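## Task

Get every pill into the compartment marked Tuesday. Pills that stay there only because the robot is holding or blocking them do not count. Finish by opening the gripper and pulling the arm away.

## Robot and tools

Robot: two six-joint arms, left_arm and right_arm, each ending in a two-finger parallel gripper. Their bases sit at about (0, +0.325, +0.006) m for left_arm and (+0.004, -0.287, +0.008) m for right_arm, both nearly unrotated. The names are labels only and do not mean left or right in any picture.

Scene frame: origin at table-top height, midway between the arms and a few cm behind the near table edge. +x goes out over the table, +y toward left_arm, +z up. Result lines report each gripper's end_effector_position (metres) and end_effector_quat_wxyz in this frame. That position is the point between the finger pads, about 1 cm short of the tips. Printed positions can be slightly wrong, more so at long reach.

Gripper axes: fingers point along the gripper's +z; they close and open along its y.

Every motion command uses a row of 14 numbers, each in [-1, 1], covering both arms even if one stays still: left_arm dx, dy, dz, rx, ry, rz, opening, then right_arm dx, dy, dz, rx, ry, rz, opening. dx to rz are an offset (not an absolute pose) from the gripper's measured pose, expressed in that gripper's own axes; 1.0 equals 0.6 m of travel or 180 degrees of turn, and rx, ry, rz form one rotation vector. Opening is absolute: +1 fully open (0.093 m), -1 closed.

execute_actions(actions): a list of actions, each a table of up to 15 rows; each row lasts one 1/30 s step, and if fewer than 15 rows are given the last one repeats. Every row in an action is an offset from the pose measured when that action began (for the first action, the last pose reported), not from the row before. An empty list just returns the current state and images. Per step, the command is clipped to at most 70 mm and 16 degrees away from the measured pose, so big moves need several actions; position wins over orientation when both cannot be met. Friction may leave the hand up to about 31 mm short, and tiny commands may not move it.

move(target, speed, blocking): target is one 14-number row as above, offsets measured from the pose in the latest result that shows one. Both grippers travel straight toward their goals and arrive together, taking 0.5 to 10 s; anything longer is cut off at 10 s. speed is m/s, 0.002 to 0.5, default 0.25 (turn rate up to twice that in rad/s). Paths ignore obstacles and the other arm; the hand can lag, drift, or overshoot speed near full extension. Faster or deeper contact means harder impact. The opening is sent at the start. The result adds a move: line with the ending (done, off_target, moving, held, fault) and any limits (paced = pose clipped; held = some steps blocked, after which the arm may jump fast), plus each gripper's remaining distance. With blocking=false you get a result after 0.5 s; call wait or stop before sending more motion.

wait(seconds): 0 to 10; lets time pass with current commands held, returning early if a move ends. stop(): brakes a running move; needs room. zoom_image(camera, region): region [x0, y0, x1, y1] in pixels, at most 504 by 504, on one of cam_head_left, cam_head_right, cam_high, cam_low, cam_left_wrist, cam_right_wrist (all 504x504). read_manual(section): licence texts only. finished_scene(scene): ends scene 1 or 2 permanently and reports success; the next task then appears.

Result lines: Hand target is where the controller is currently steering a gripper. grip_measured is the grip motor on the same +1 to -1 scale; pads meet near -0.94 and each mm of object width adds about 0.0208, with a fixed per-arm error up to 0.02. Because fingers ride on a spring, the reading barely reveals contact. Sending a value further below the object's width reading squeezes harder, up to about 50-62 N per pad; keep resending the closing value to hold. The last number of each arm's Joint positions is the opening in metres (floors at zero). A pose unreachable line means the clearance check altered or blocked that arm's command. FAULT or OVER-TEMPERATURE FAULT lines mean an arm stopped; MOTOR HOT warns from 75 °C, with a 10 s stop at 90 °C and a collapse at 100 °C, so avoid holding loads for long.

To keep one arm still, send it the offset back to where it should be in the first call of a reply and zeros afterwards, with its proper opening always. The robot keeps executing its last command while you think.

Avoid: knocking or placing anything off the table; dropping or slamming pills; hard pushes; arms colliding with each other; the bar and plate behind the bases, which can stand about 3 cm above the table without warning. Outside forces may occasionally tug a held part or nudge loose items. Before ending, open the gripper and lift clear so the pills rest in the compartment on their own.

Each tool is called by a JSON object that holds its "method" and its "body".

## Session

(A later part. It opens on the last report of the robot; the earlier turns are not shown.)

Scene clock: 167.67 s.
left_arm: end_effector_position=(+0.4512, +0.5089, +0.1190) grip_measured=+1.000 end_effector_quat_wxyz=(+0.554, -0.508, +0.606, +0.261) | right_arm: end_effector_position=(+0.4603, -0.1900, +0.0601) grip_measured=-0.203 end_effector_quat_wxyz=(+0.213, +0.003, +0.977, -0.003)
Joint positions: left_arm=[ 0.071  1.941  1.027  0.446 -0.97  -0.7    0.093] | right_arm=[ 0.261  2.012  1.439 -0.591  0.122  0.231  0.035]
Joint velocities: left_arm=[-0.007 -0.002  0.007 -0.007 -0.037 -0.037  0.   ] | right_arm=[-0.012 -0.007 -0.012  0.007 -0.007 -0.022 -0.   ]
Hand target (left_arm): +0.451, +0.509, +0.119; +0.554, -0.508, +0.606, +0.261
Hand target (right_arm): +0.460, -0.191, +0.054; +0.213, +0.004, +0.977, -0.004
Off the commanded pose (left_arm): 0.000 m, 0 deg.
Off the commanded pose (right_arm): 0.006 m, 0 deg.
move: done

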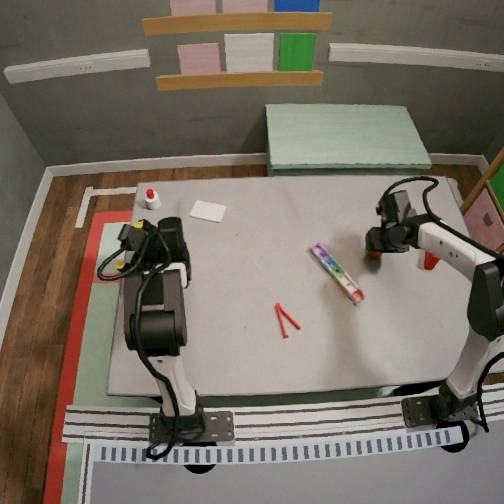

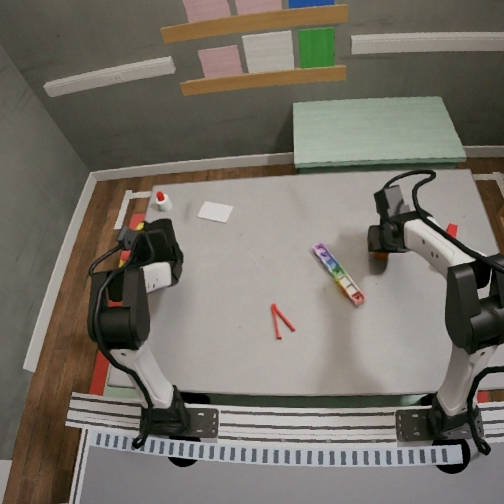

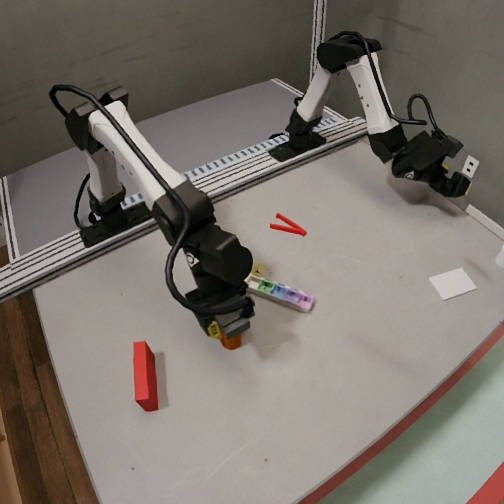

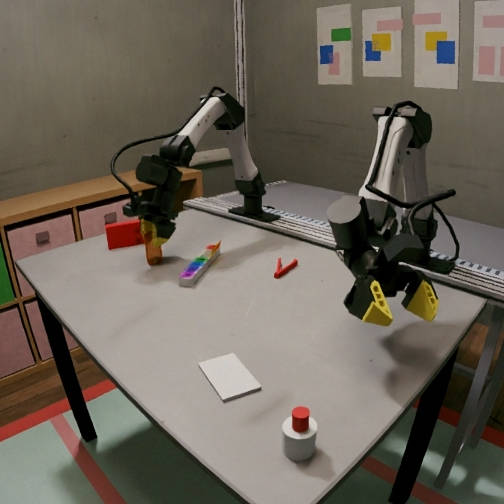

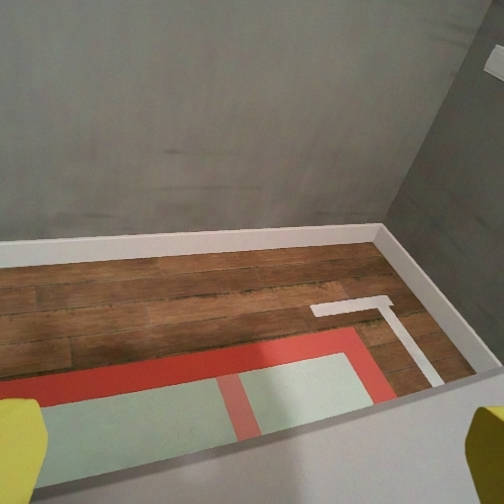

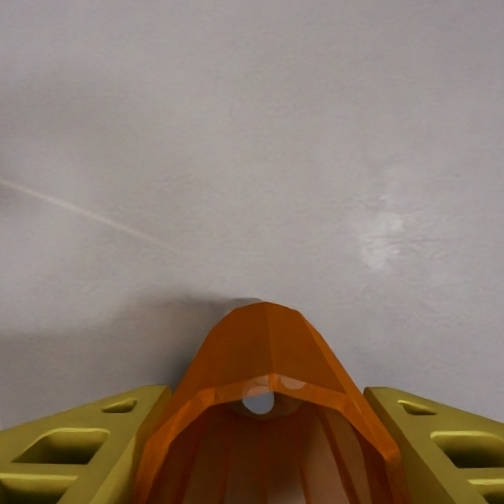

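{"method": "execute_actions", "body": {"actions": [[[0,0,0,0,0,0,1,0.007,0,0.015,0,0,0,-0.28]],[[0,0,0,0,0,0,1,0,0,0,0,0,0,0.6]],[[0,0,0,0,0,0,1,0,0,0,0,0,0,0.6]]]}}

{"method": "move", "body": {"target": [0,0,0,0,0,0,1,0.02,0,0.022,-0.054,-0.29,-0.044,0.6], "speed": 0.15}}

Scene clock: 178.33 s.
left_arm: end_effector_position=(+0.4512, +0.5089, +0.1190) grip_measured=+1.000 end_effector_quat_wxyz=(+0.554, -0.508, +0.606, +0.261) | right_arm: end_effector_position=(+0.4633, -0.1892, +0.0615) grip_measured=+0.598 end_effector_quat_wxyz=(+0.220, +0.003, +0.976, -0.002)
Joint positions: left_arm=[ 0.071  1.941  1.027  0.446 -0.97  -0.7    0.093] | right_arm=[ 0.261  2.012  1.439 -0.577  0.122  0.231  0.074]
Joint velocities: left_arm=[ 0.002 -0.007 -0.022  0.022  0.051 -0.022  0.   ] | right_arm=[ 0.007 -0.007  0.002 -0.037 -0.022 -0.007 -0.001]
Hand target (left_arm): +0.451, +0.509, +0.119; +0.554, -0.508, +0.606, +0.261
Hand target (right_arm): +0.463, -0.189, +0.061; +0.220, +0.003, +0.976, -0.002
Off the commanded pose (left_arm): 0.000 m, 0 deg.
Off the commanded pose (right_arm): 0.000 m, 0 deg.

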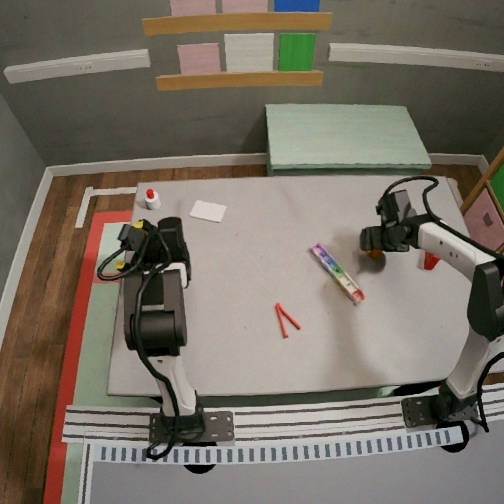

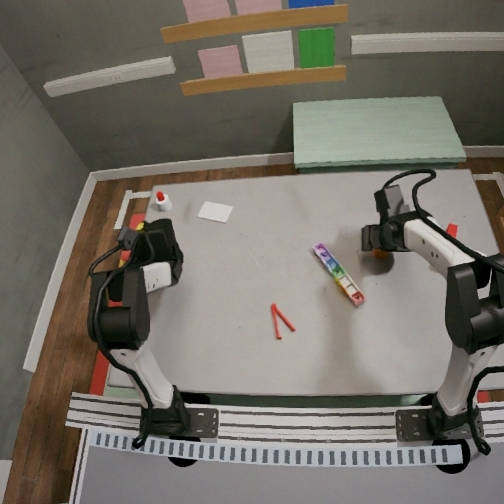

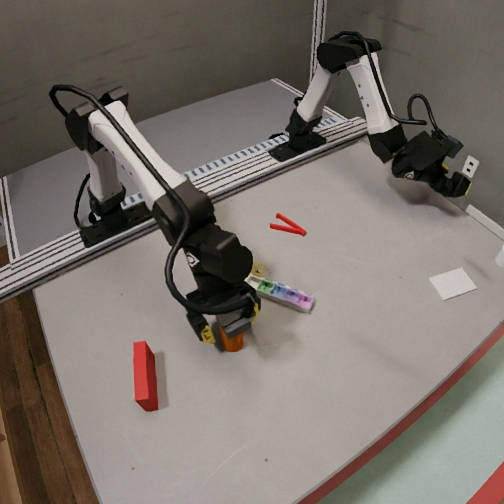

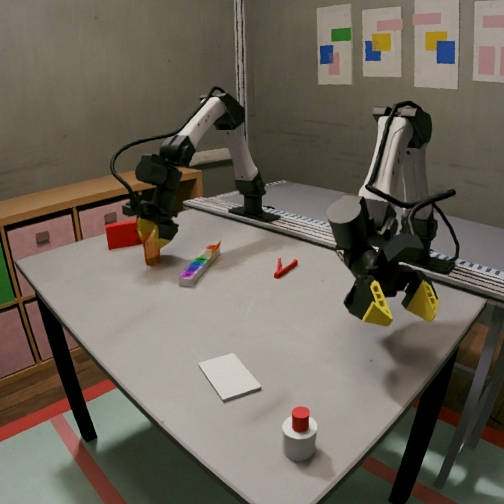

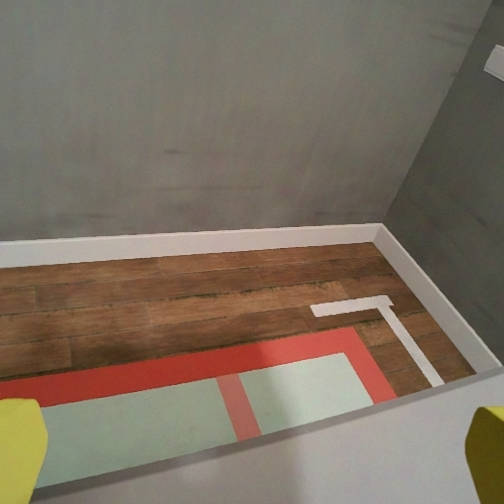

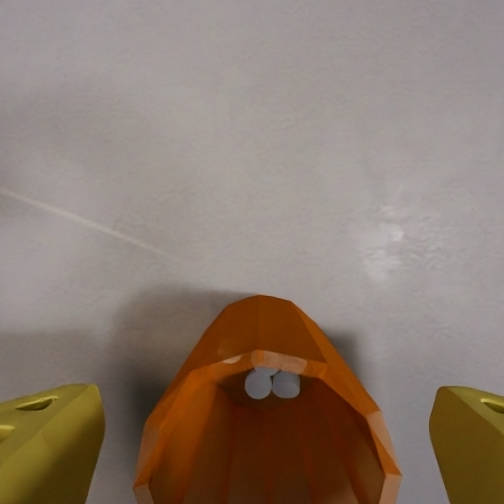

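Scene clock: 182.17 s.
left_arm: end_effector_position=(+0.4512, +0.5089, +0.1190) grip_measured=+1.000 end_effector_quat_wxyz=(+0.554, -0.508, +0.606, +0.261) | right_arm: end_effector_position=(+0.4625, -0.1869, +0.0500) grip_measured=+0.598 end_effector_quat_wxyz=(+0.628, -0.075, +0.772, +0.057)
Joint positions: left_arm=[ 0.071  1.941  1.027  0.446 -0.97  -0.7    0.093] | right_arm=[ 0.239  2.16   0.615  1.331  0.046 -0.008  0.074]
Joint velocities: left_arm=[-0.002 -0.002  0.017  0.022 -0.066  0.007  0.   ] | right_arm=[-0.012  0.007  0.002 -0.022 -0.007 -0.007  0.   ]
Hand target (left_arm): +0.451, +0.509, +0.119; +0.554, -0.508, +0.606, +0.261
Hand target (right_arm): +0.458, -0.189, +0.044; +0.625, -0.080, +0.774, +0.057
Off the commanded pose (left_arm): 0.000 m, 0 deg.
Off the commanded pose (right_arm): 0.008 m, 1 deg.
move: done

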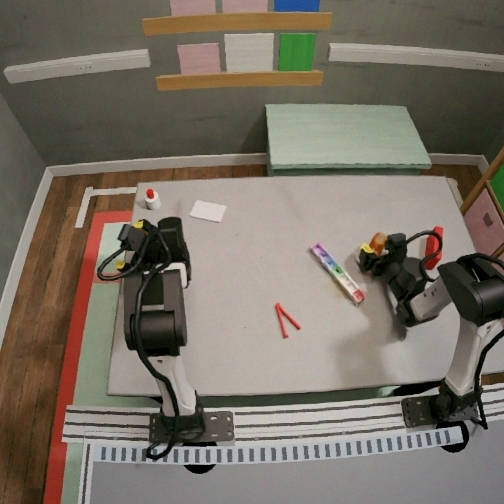

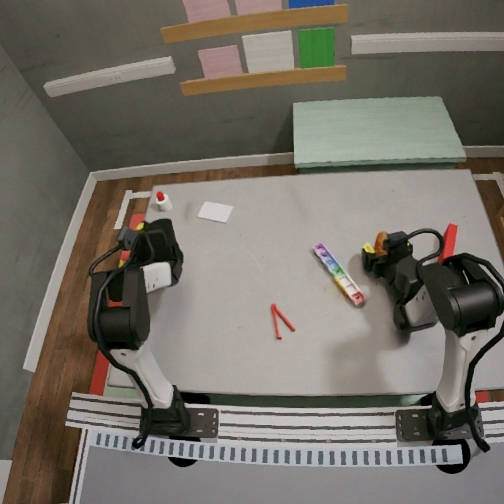

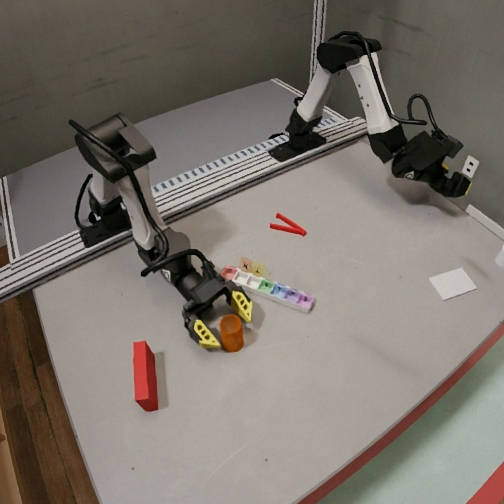

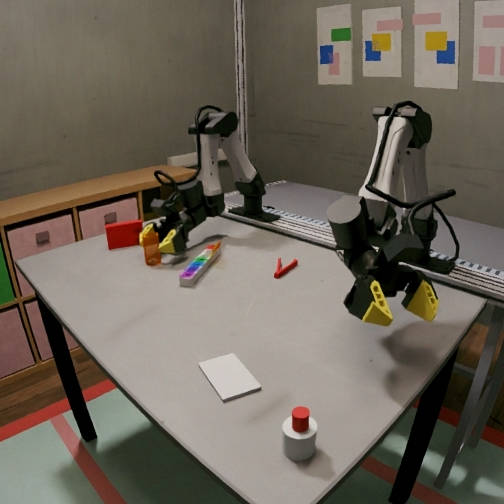

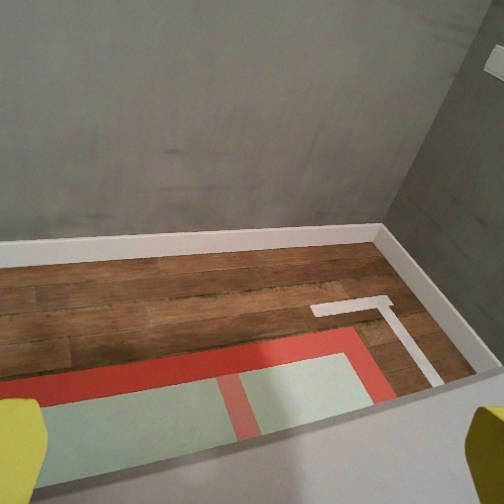

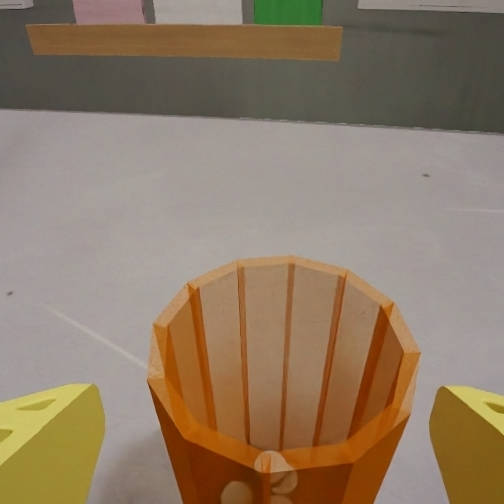

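{"method": "move", "body": {"target": [0,0,0,0,0,0,1,0.04,-0.004,0.016,0,0,0,0.6], "speed": 0.1}}

{"method": "execute_actions", "body": {"actions": [[[0,0,0,0,0,0,1,0,0,0,0,0,0,-0.28]],[[0,0,0,0,0,0,1,0,0,0,0,0,0,-0.28]]]}}

Scene clock: 192.50 s.
left_arm: end_effector_position=(+0.4512, +0.5089, +0.1190) grip_measured=+1.000 end_effector_quat_wxyz=(+0.554, -0.508, +0.606, +0.261) | right_arm: end_effector_position=(+0.4607, -0.1880, +0.0192) grip_measured=+0.598 end_effector_quat_wxyz=(+0.617, -0.077, +0.782, +0.054)
Joint positions: left_arm=[ 0.071  1.941  1.027  0.446 -0.97  -0.7    0.093] | right_arm=[ 0.237  2.274  0.629  1.401  0.046 -0.011  0.074]
Joint velocities: left_arm=[ 0.012  0.017  0.002 -0.022 -0.007 -0.066  0.   ] | right_arm=[-0.002  0.002 -0.002 -0.007  0.051 -0.007  0.   ]
Hand target (left_arm): +0.451, +0.509, +0.119; +0.554, -0.508, +0.606, +0.261
Hand target (right_arm): +0.467, -0.188, +0.025; +0.628, -0.075, +0.772, +0.057
Off the commanded pose (left_arm): 0.000 m, 0 deg.
Off the commanded pose (right_arm): 0.009 m, 2 deg.
move: done

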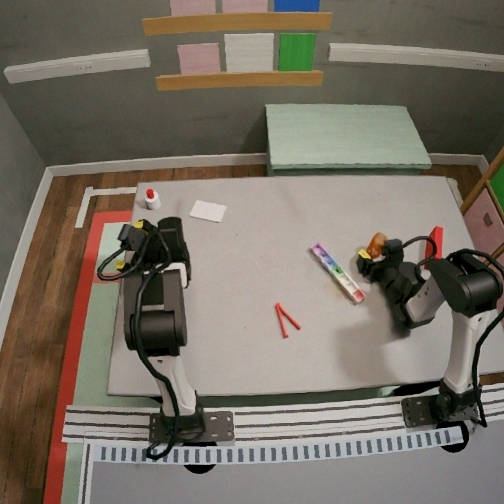

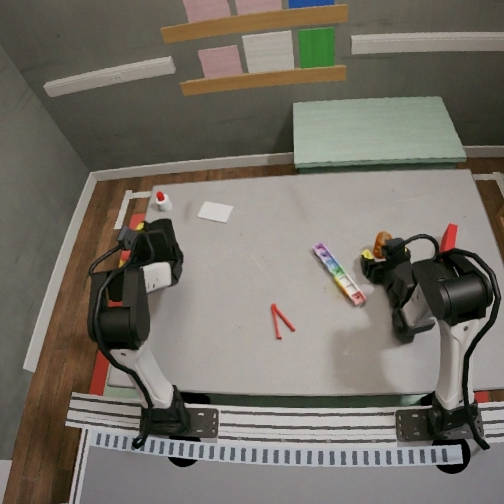

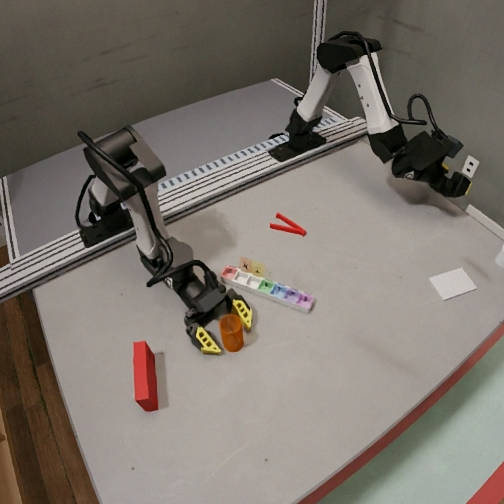

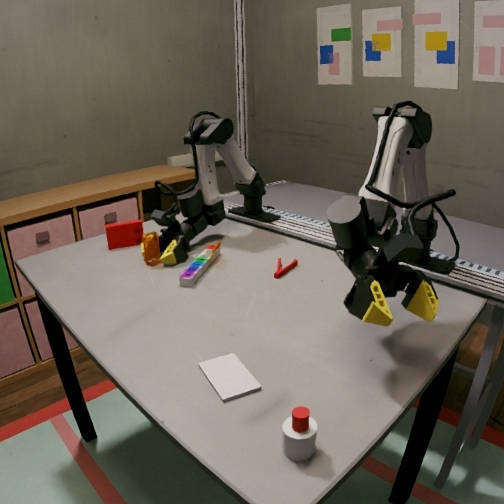

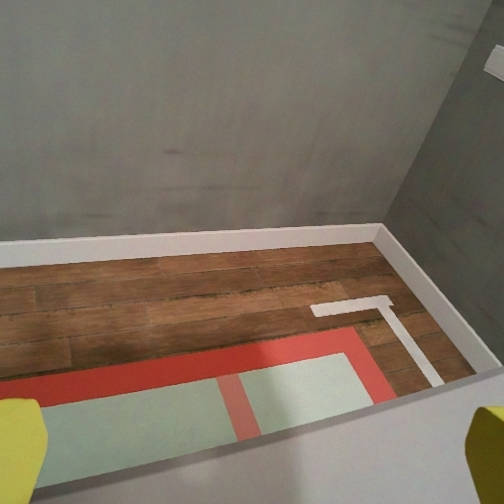

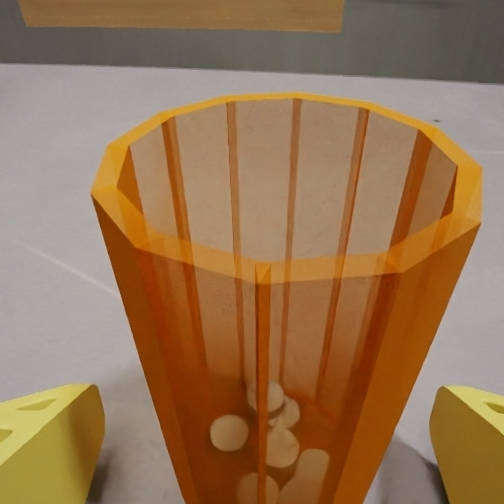

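Scene clock: 193.50 s.
left_arm: end_effector_position=(+0.4512, +0.5089, +0.1190) grip_measured=+1.000 end_effector_quat_wxyz=(+0.554, -0.508, +0.606, +0.261) | right_arm: end_effector_position=(+0.4607, -0.1880, +0.0193) grip_measured=-0.240 end_effector_quat_wxyz=(+0.617, -0.076, +0.782, +0.054)
Joint positions: left_arm=[ 0.071  1.941  1.027  0.446 -0.97  -0.7    0.093] | right_arm=[ 0.237  2.274  0.629  1.401  0.046 -0.011  0.034]
Joint velocities: left_arm=[ 0.012 -0.007 -0.017 -0.037  0.066 -0.007  0.   ] | right_arm=[ 0.007 -0.012 -0.017  0.007  0.007 -0.066 -0.001]
Hand target (left_arm): +0.451, +0.509, +0.119; +0.554, -0.508, +0.606, +0.261
Hand target (right_arm): +0.461, -0.188, +0.019; +0.617, -0.076, +0.782, +0.054
Off the commanded pose (left_arm): 0.000 m, 0 deg.
Off the commanded pose (right_arm): 0.000 m, 0 deg.

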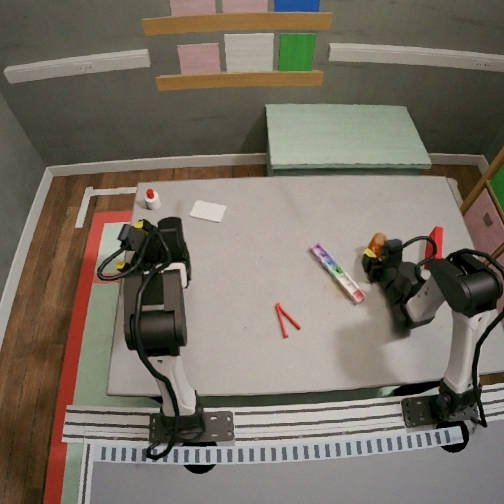

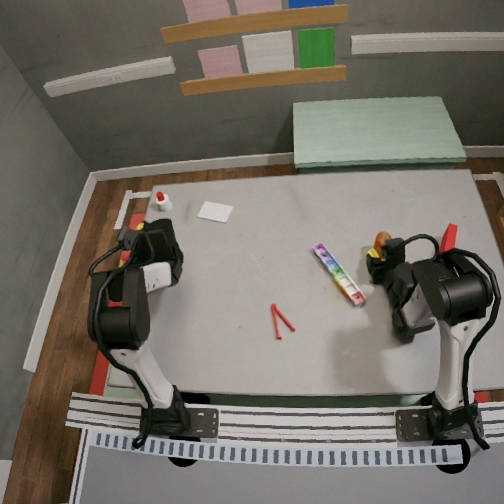

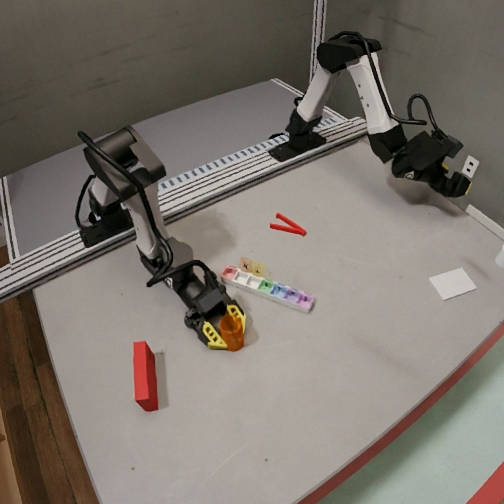

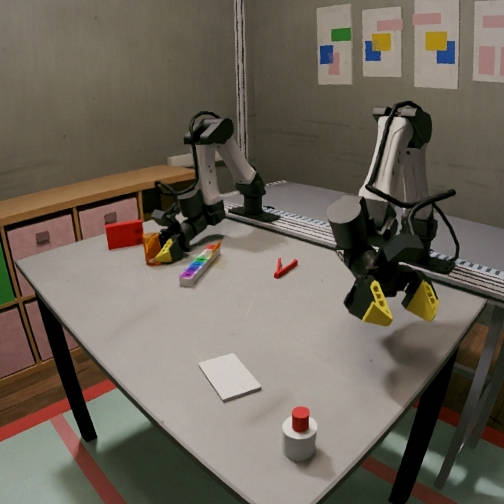

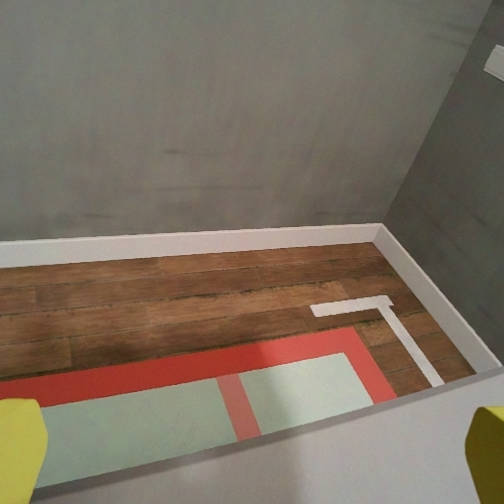

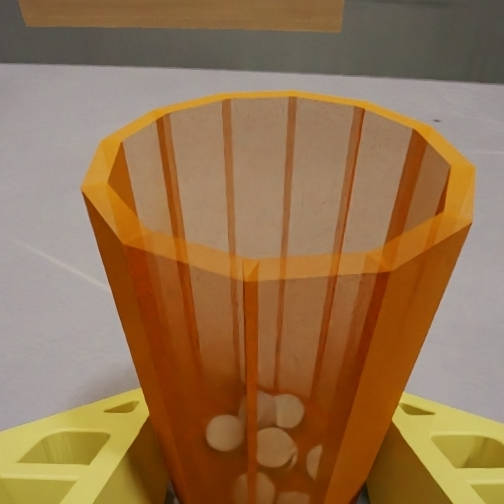

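{"method": "move", "body": {"target": [0,0,0,0,0,0,1,-0.162,0,-0.039,0,0,0,-0.3], "speed": 0.15}}

{"method": "move", "body": {"target": [0,0,0,0,0,0,1,0.048,0.083,-0.062,-0.303,0.16,-0.508,-0.3], "speed": 0.2}}

Scene clock: 236.33 s.
left_arm: end_effector_position=(+0.4512, +0.5089, +0.1190) grip_measured=+1.000 end_effector_quat_wxyz=(+0.554, -0.508, +0.606, +0.261) | right_arm: end_effector_position=(+0.4596, -0.1894, +0.1161) grip_measured=-0.240 end_effector_quat_wxyz=(+0.616, -0.077, +0.782, +0.054)
Joint positions: left_arm=[ 0.071  1.941  1.027  0.446 -0.97  -0.7    0.093] | right_arm=[ 0.237  1.823  0.629  0.949  0.046 -0.011  0.034]
Joint velocities: left_arm=[-0.002 -0.007 -0.007 -0.066  0.022 -0.037  0.   ] | right_arm=[ 0.002  0.017  0.002  0.007 -0.022 -0.007  0.   ]
Hand target (left_arm): +0.451, +0.509, +0.119; +0.554, -0.508, +0.606, +0.261
Hand target (right_arm): +0.461, -0.188, +0.119; +0.617, -0.077, +0.781, +0.054
Off the commanded pose (left_arm): 0.000 m, 0 deg.
Off the commanded pose (right_arm): 0.004 m, 0 deg.
move: done

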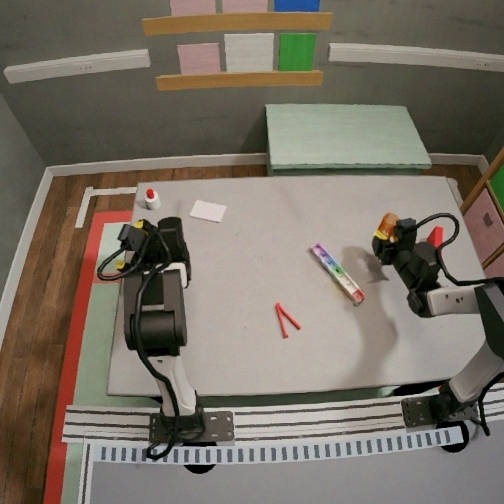

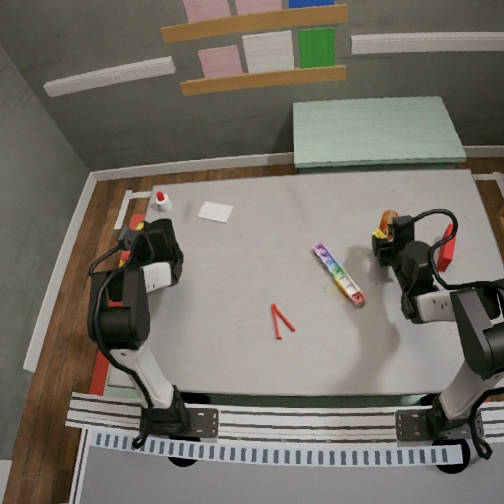

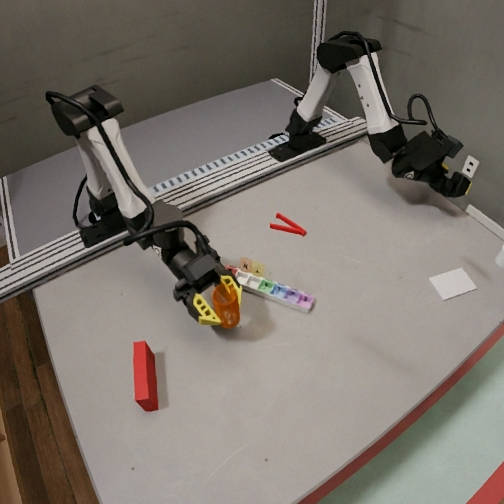

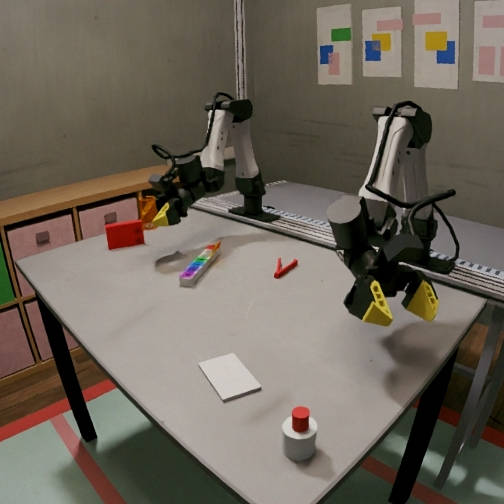

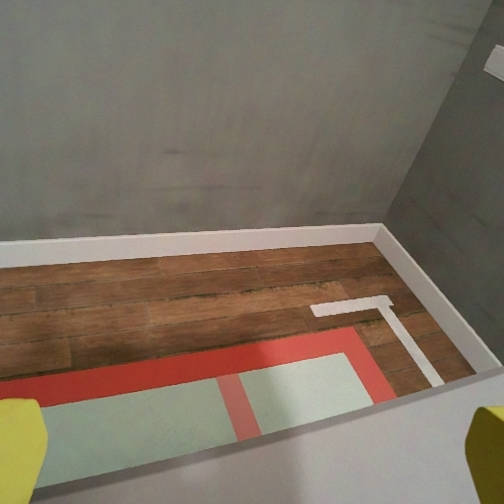

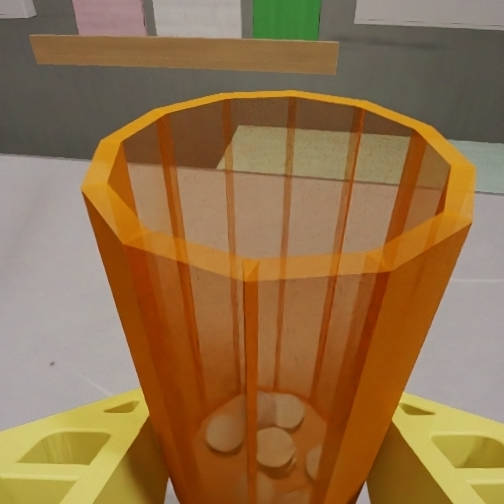

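Scene clock: 241.70 s.
left_arm: end_effector_position=(+0.4512, +0.5089, +0.1190) grip_measured=+1.000 end_effector_quat_wxyz=(+0.554, -0.508, +0.606, +0.261) | right_arm: end_effector_position=(+0.4060, -0.1503, +0.0961) grip_measured=-0.240 end_effector_quat_wxyz=(-0.200, +0.834, -0.508, +0.082)
Joint positions: left_arm=[ 0.071  1.941  1.027  0.446 -0.97  -0.7    0.093] | right_arm=[ 0.281  1.825  1.333 -0.676 -0.14  -1.747  0.034]
Joint velocities: left_arm=[-0.017 -0.007  0.002 -0.007  0.037 -0.007  0.   ] | right_arm=[ 0.002 -0.007 -0.007 -0.051 -0.022 -0.007 -0.   ]
Hand target (left_arm): +0.451, +0.509, +0.119; +0.554, -0.508, +0.606, +0.261
Hand target (right_arm): +0.408, -0.148, +0.097; -0.194, +0.838, -0.502, +0.085
Off the commanded pose (left_arm): 0.000 m, 0 deg.
Off the commanded pose (right_arm): 0.003 m, 1 deg.
move: done

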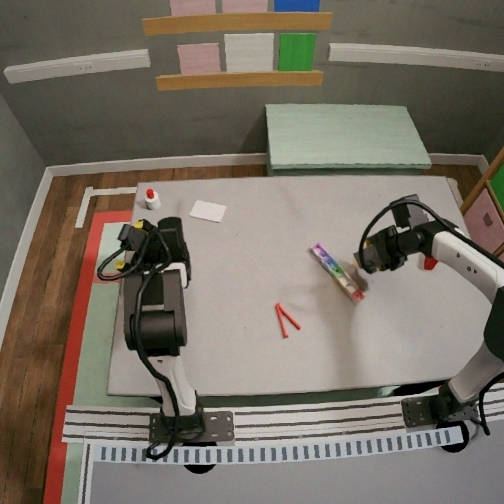

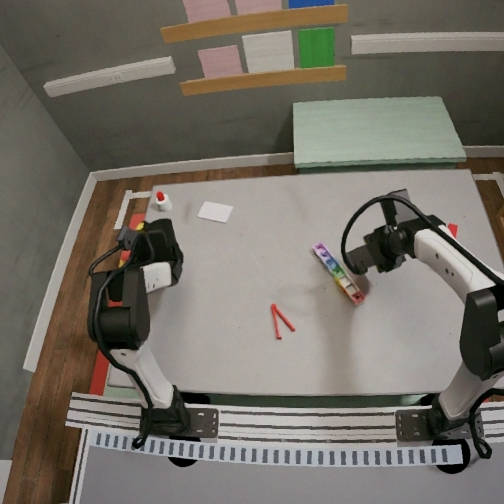

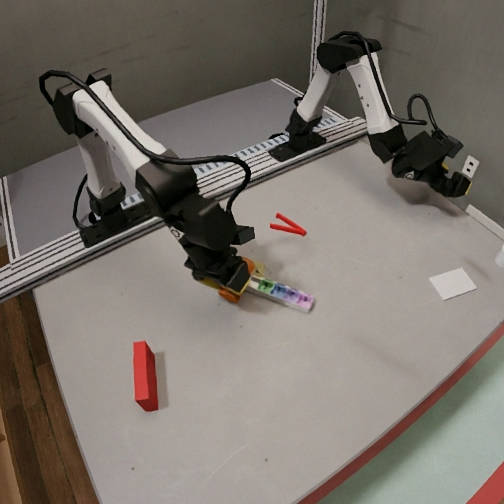

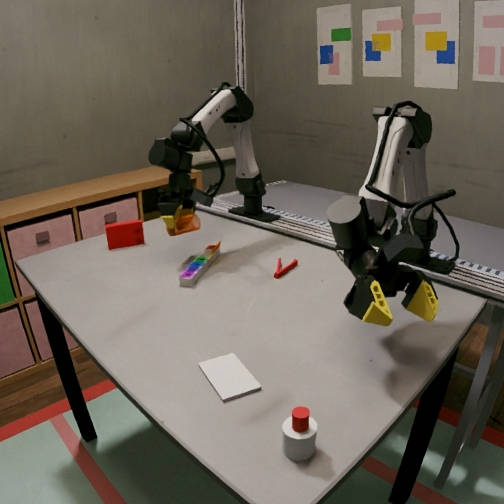

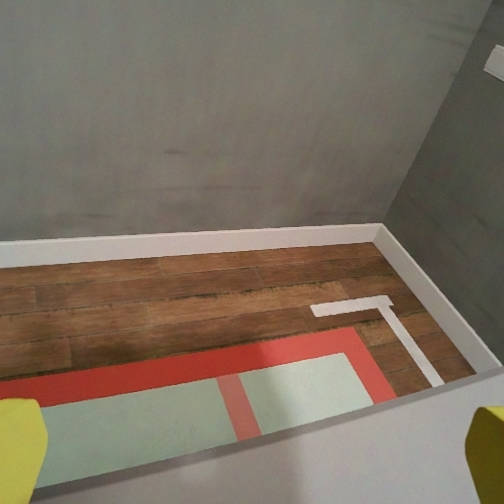

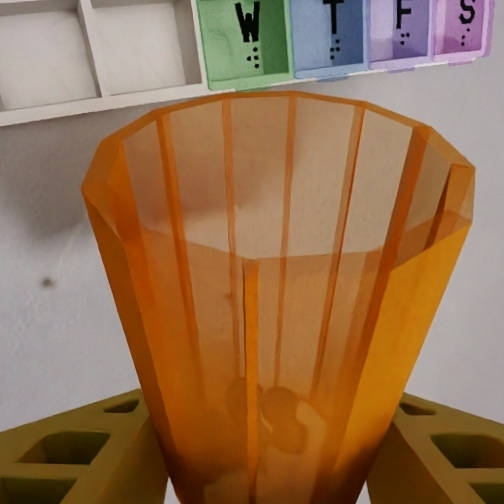

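{"method": "move", "body": {"target": [0,0,0,0,0,0,1,-0.002,0.018,0.061,0.007,0.065,-0.03,-0.3], "speed": 0.05}}

{"method": "zoom_image", "body": {"camera": "cam_low", "region": [140, 190, 260, 290]}}

Scene clock: 259.07 s.
left_arm: end_effector_position=(+0.4512, +0.5089, +0.1190) grip_measured=+1.000 end_effector_quat_wxyz=(+0.554, -0.508, +0.606, +0.261) | right_arm: end_effector_position=(+0.4107, -0.1454, +0.0661) grip_measured=-0.240 end_effector_quat_wxyz=(-0.156, +0.841, -0.486, +0.179)
Joint positions: left_arm=[ 0.071  1.941  1.027  0.446 -0.97  -0.7    0.093] | right_arm=[ 0.378  1.84   1.204 -0.471  0.089 -1.749  0.034]
Joint velocities: left_arm=[-0.012 -0.007  0.002 -0.051 -0.037 -0.022  0.   ] | right_arm=[-0.007  0.007  0.002 -0.051 -0.022 -0.037 -0.   ]
Hand target (left_arm): +0.451, +0.509, +0.119; +0.554, -0.508, +0.606, +0.261
Hand target (right_arm): +0.409, -0.144, +0.059; -0.151, +0.842, -0.485, +0.181
Off the commanded pose (left_arm): 0.000 m, 0 deg.
Off the commanded pose (right_arm): 0.008 m, 1 deg.
move: done

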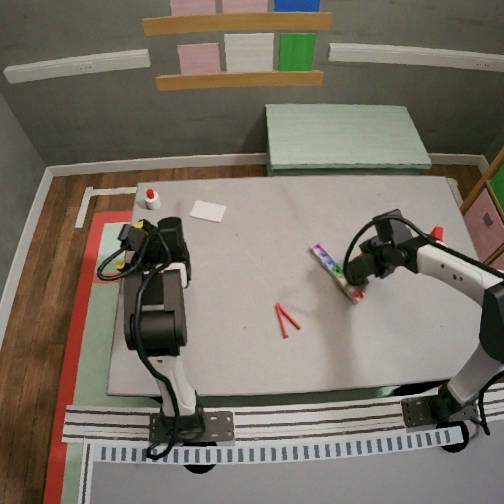

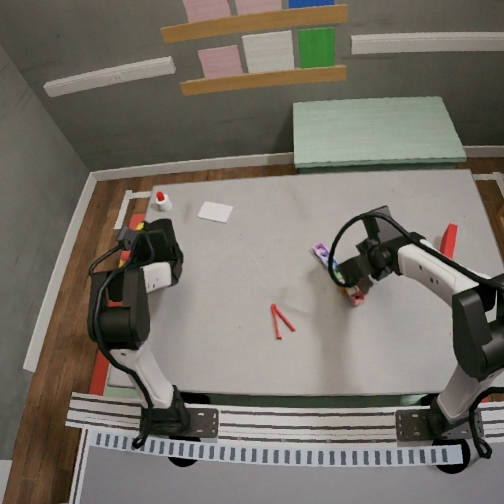

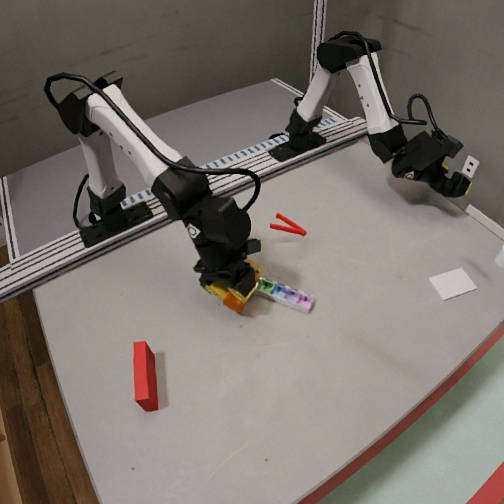

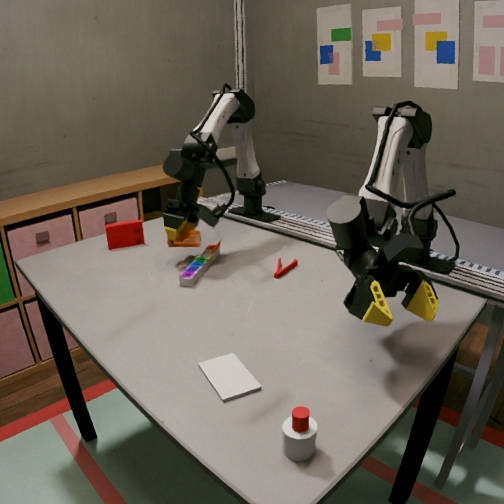

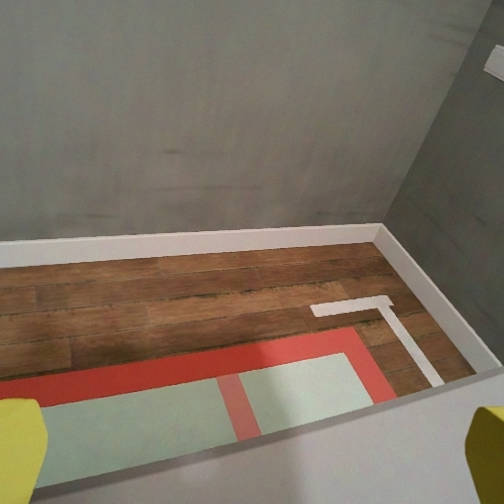

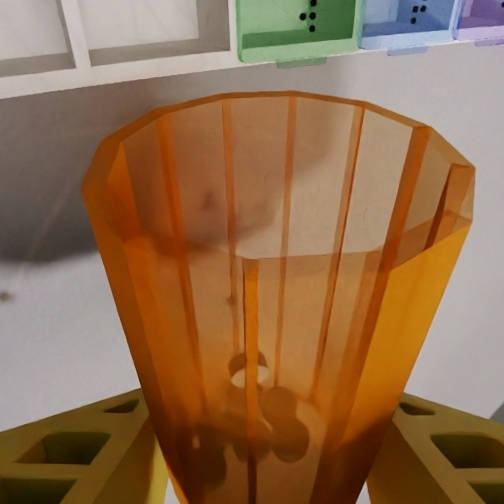

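Region (140, 190, 260, 290) of cam_low's 504x504 image, scaled by 4.200, with more detail than that image has.

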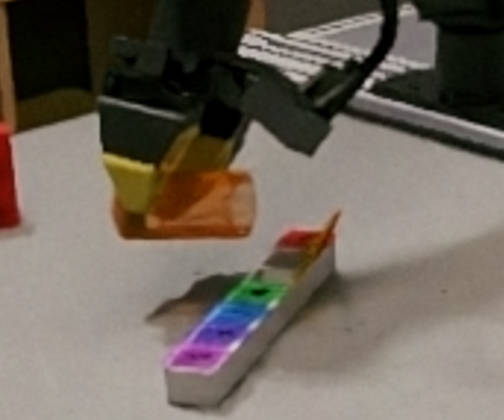

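{"method": "move", "body": {"target": [0,0,0,0,0,0,1,-0.034,-0.004,0.002,0.005,0.045,-0.02,-0.3], "speed": 0.03}}

{"method": "zoom_image", "body": {"camera": "cam_low", "region": [140, 190, 260, 290]}}

Scene clock: 279.00 s.
left_arm: end_effector_position=(+0.4512, +0.5089, +0.1190) grip_measured=+1.000 end_effector_quat_wxyz=(+0.554, -0.508, +0.606, +0.261) | right_arm: end_effector_position=(+0.4055, -0.1267, +0.0689) grip_measured=-0.240 end_effector_quat_wxyz=(-0.124, +0.842, -0.466, +0.242)
Joint positions: left_arm=[ 0.071  1.941  1.027  0.446 -0.97  -0.7    0.093] | right_arm=[ 0.491  1.84   1.186 -0.435  0.267 -1.718  0.034]
Joint velocities: left_arm=[-0.007 -0.012 -0.012 -0.037  0.007  0.022  0.   ] | right_arm=[ 0.007 -0.007  0.007  0.051 -0.051  0.037 -0.001]
Hand target (left_arm): +0.451, +0.509, +0.119; +0.554, -0.508, +0.606, +0.261
Hand target (right_arm): +0.404, -0.126, +0.063; -0.121, +0.840, -0.467, +0.246
Off the commanded pose (left_arm): 0.000 m, 0 deg.
Off the commanded pose (right_arm): 0.006 m, 1 deg.
move: done

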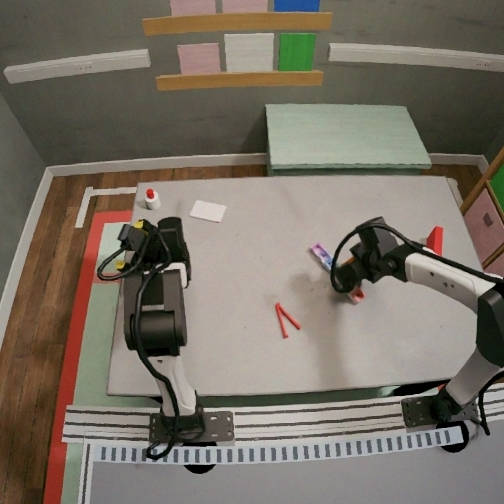

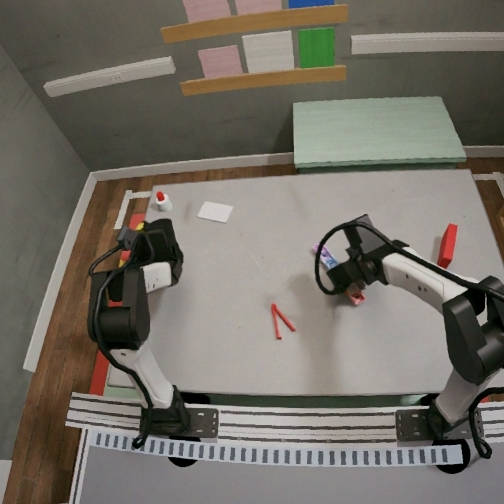

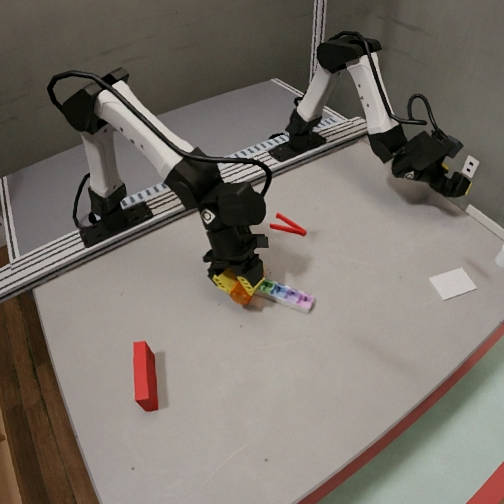

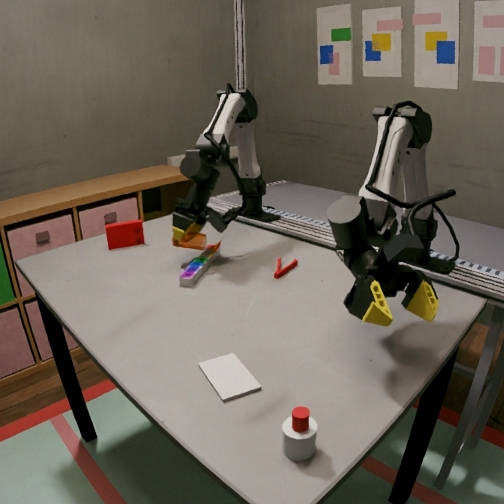

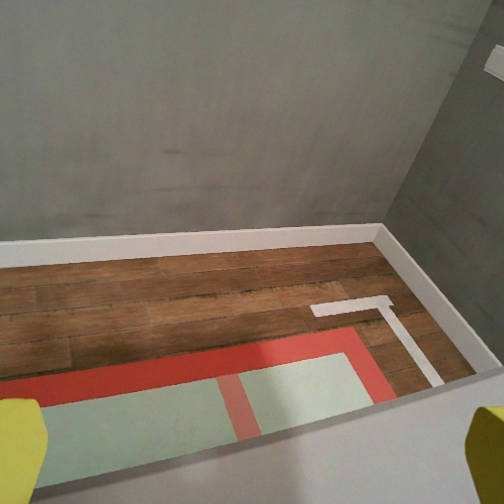

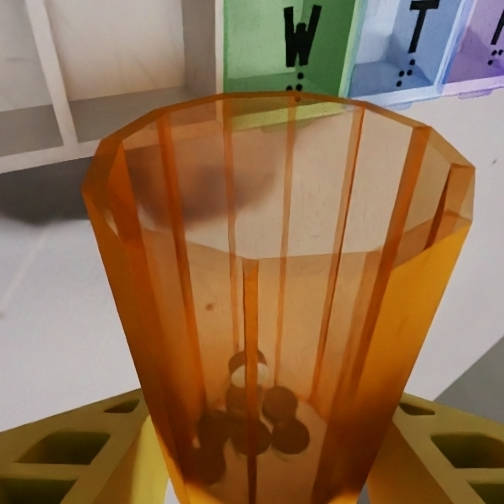

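Region (140, 190, 260, 290) of cam_low's 504x504 image, scaled by 4.200, with more detail than that image has.

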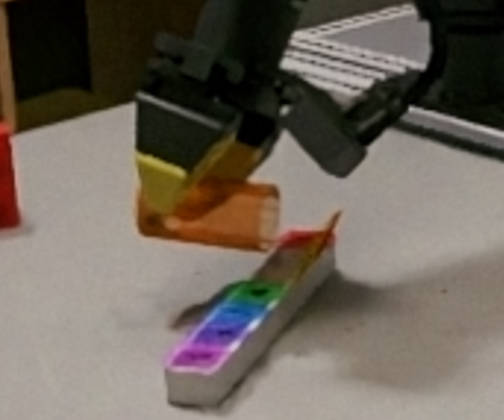

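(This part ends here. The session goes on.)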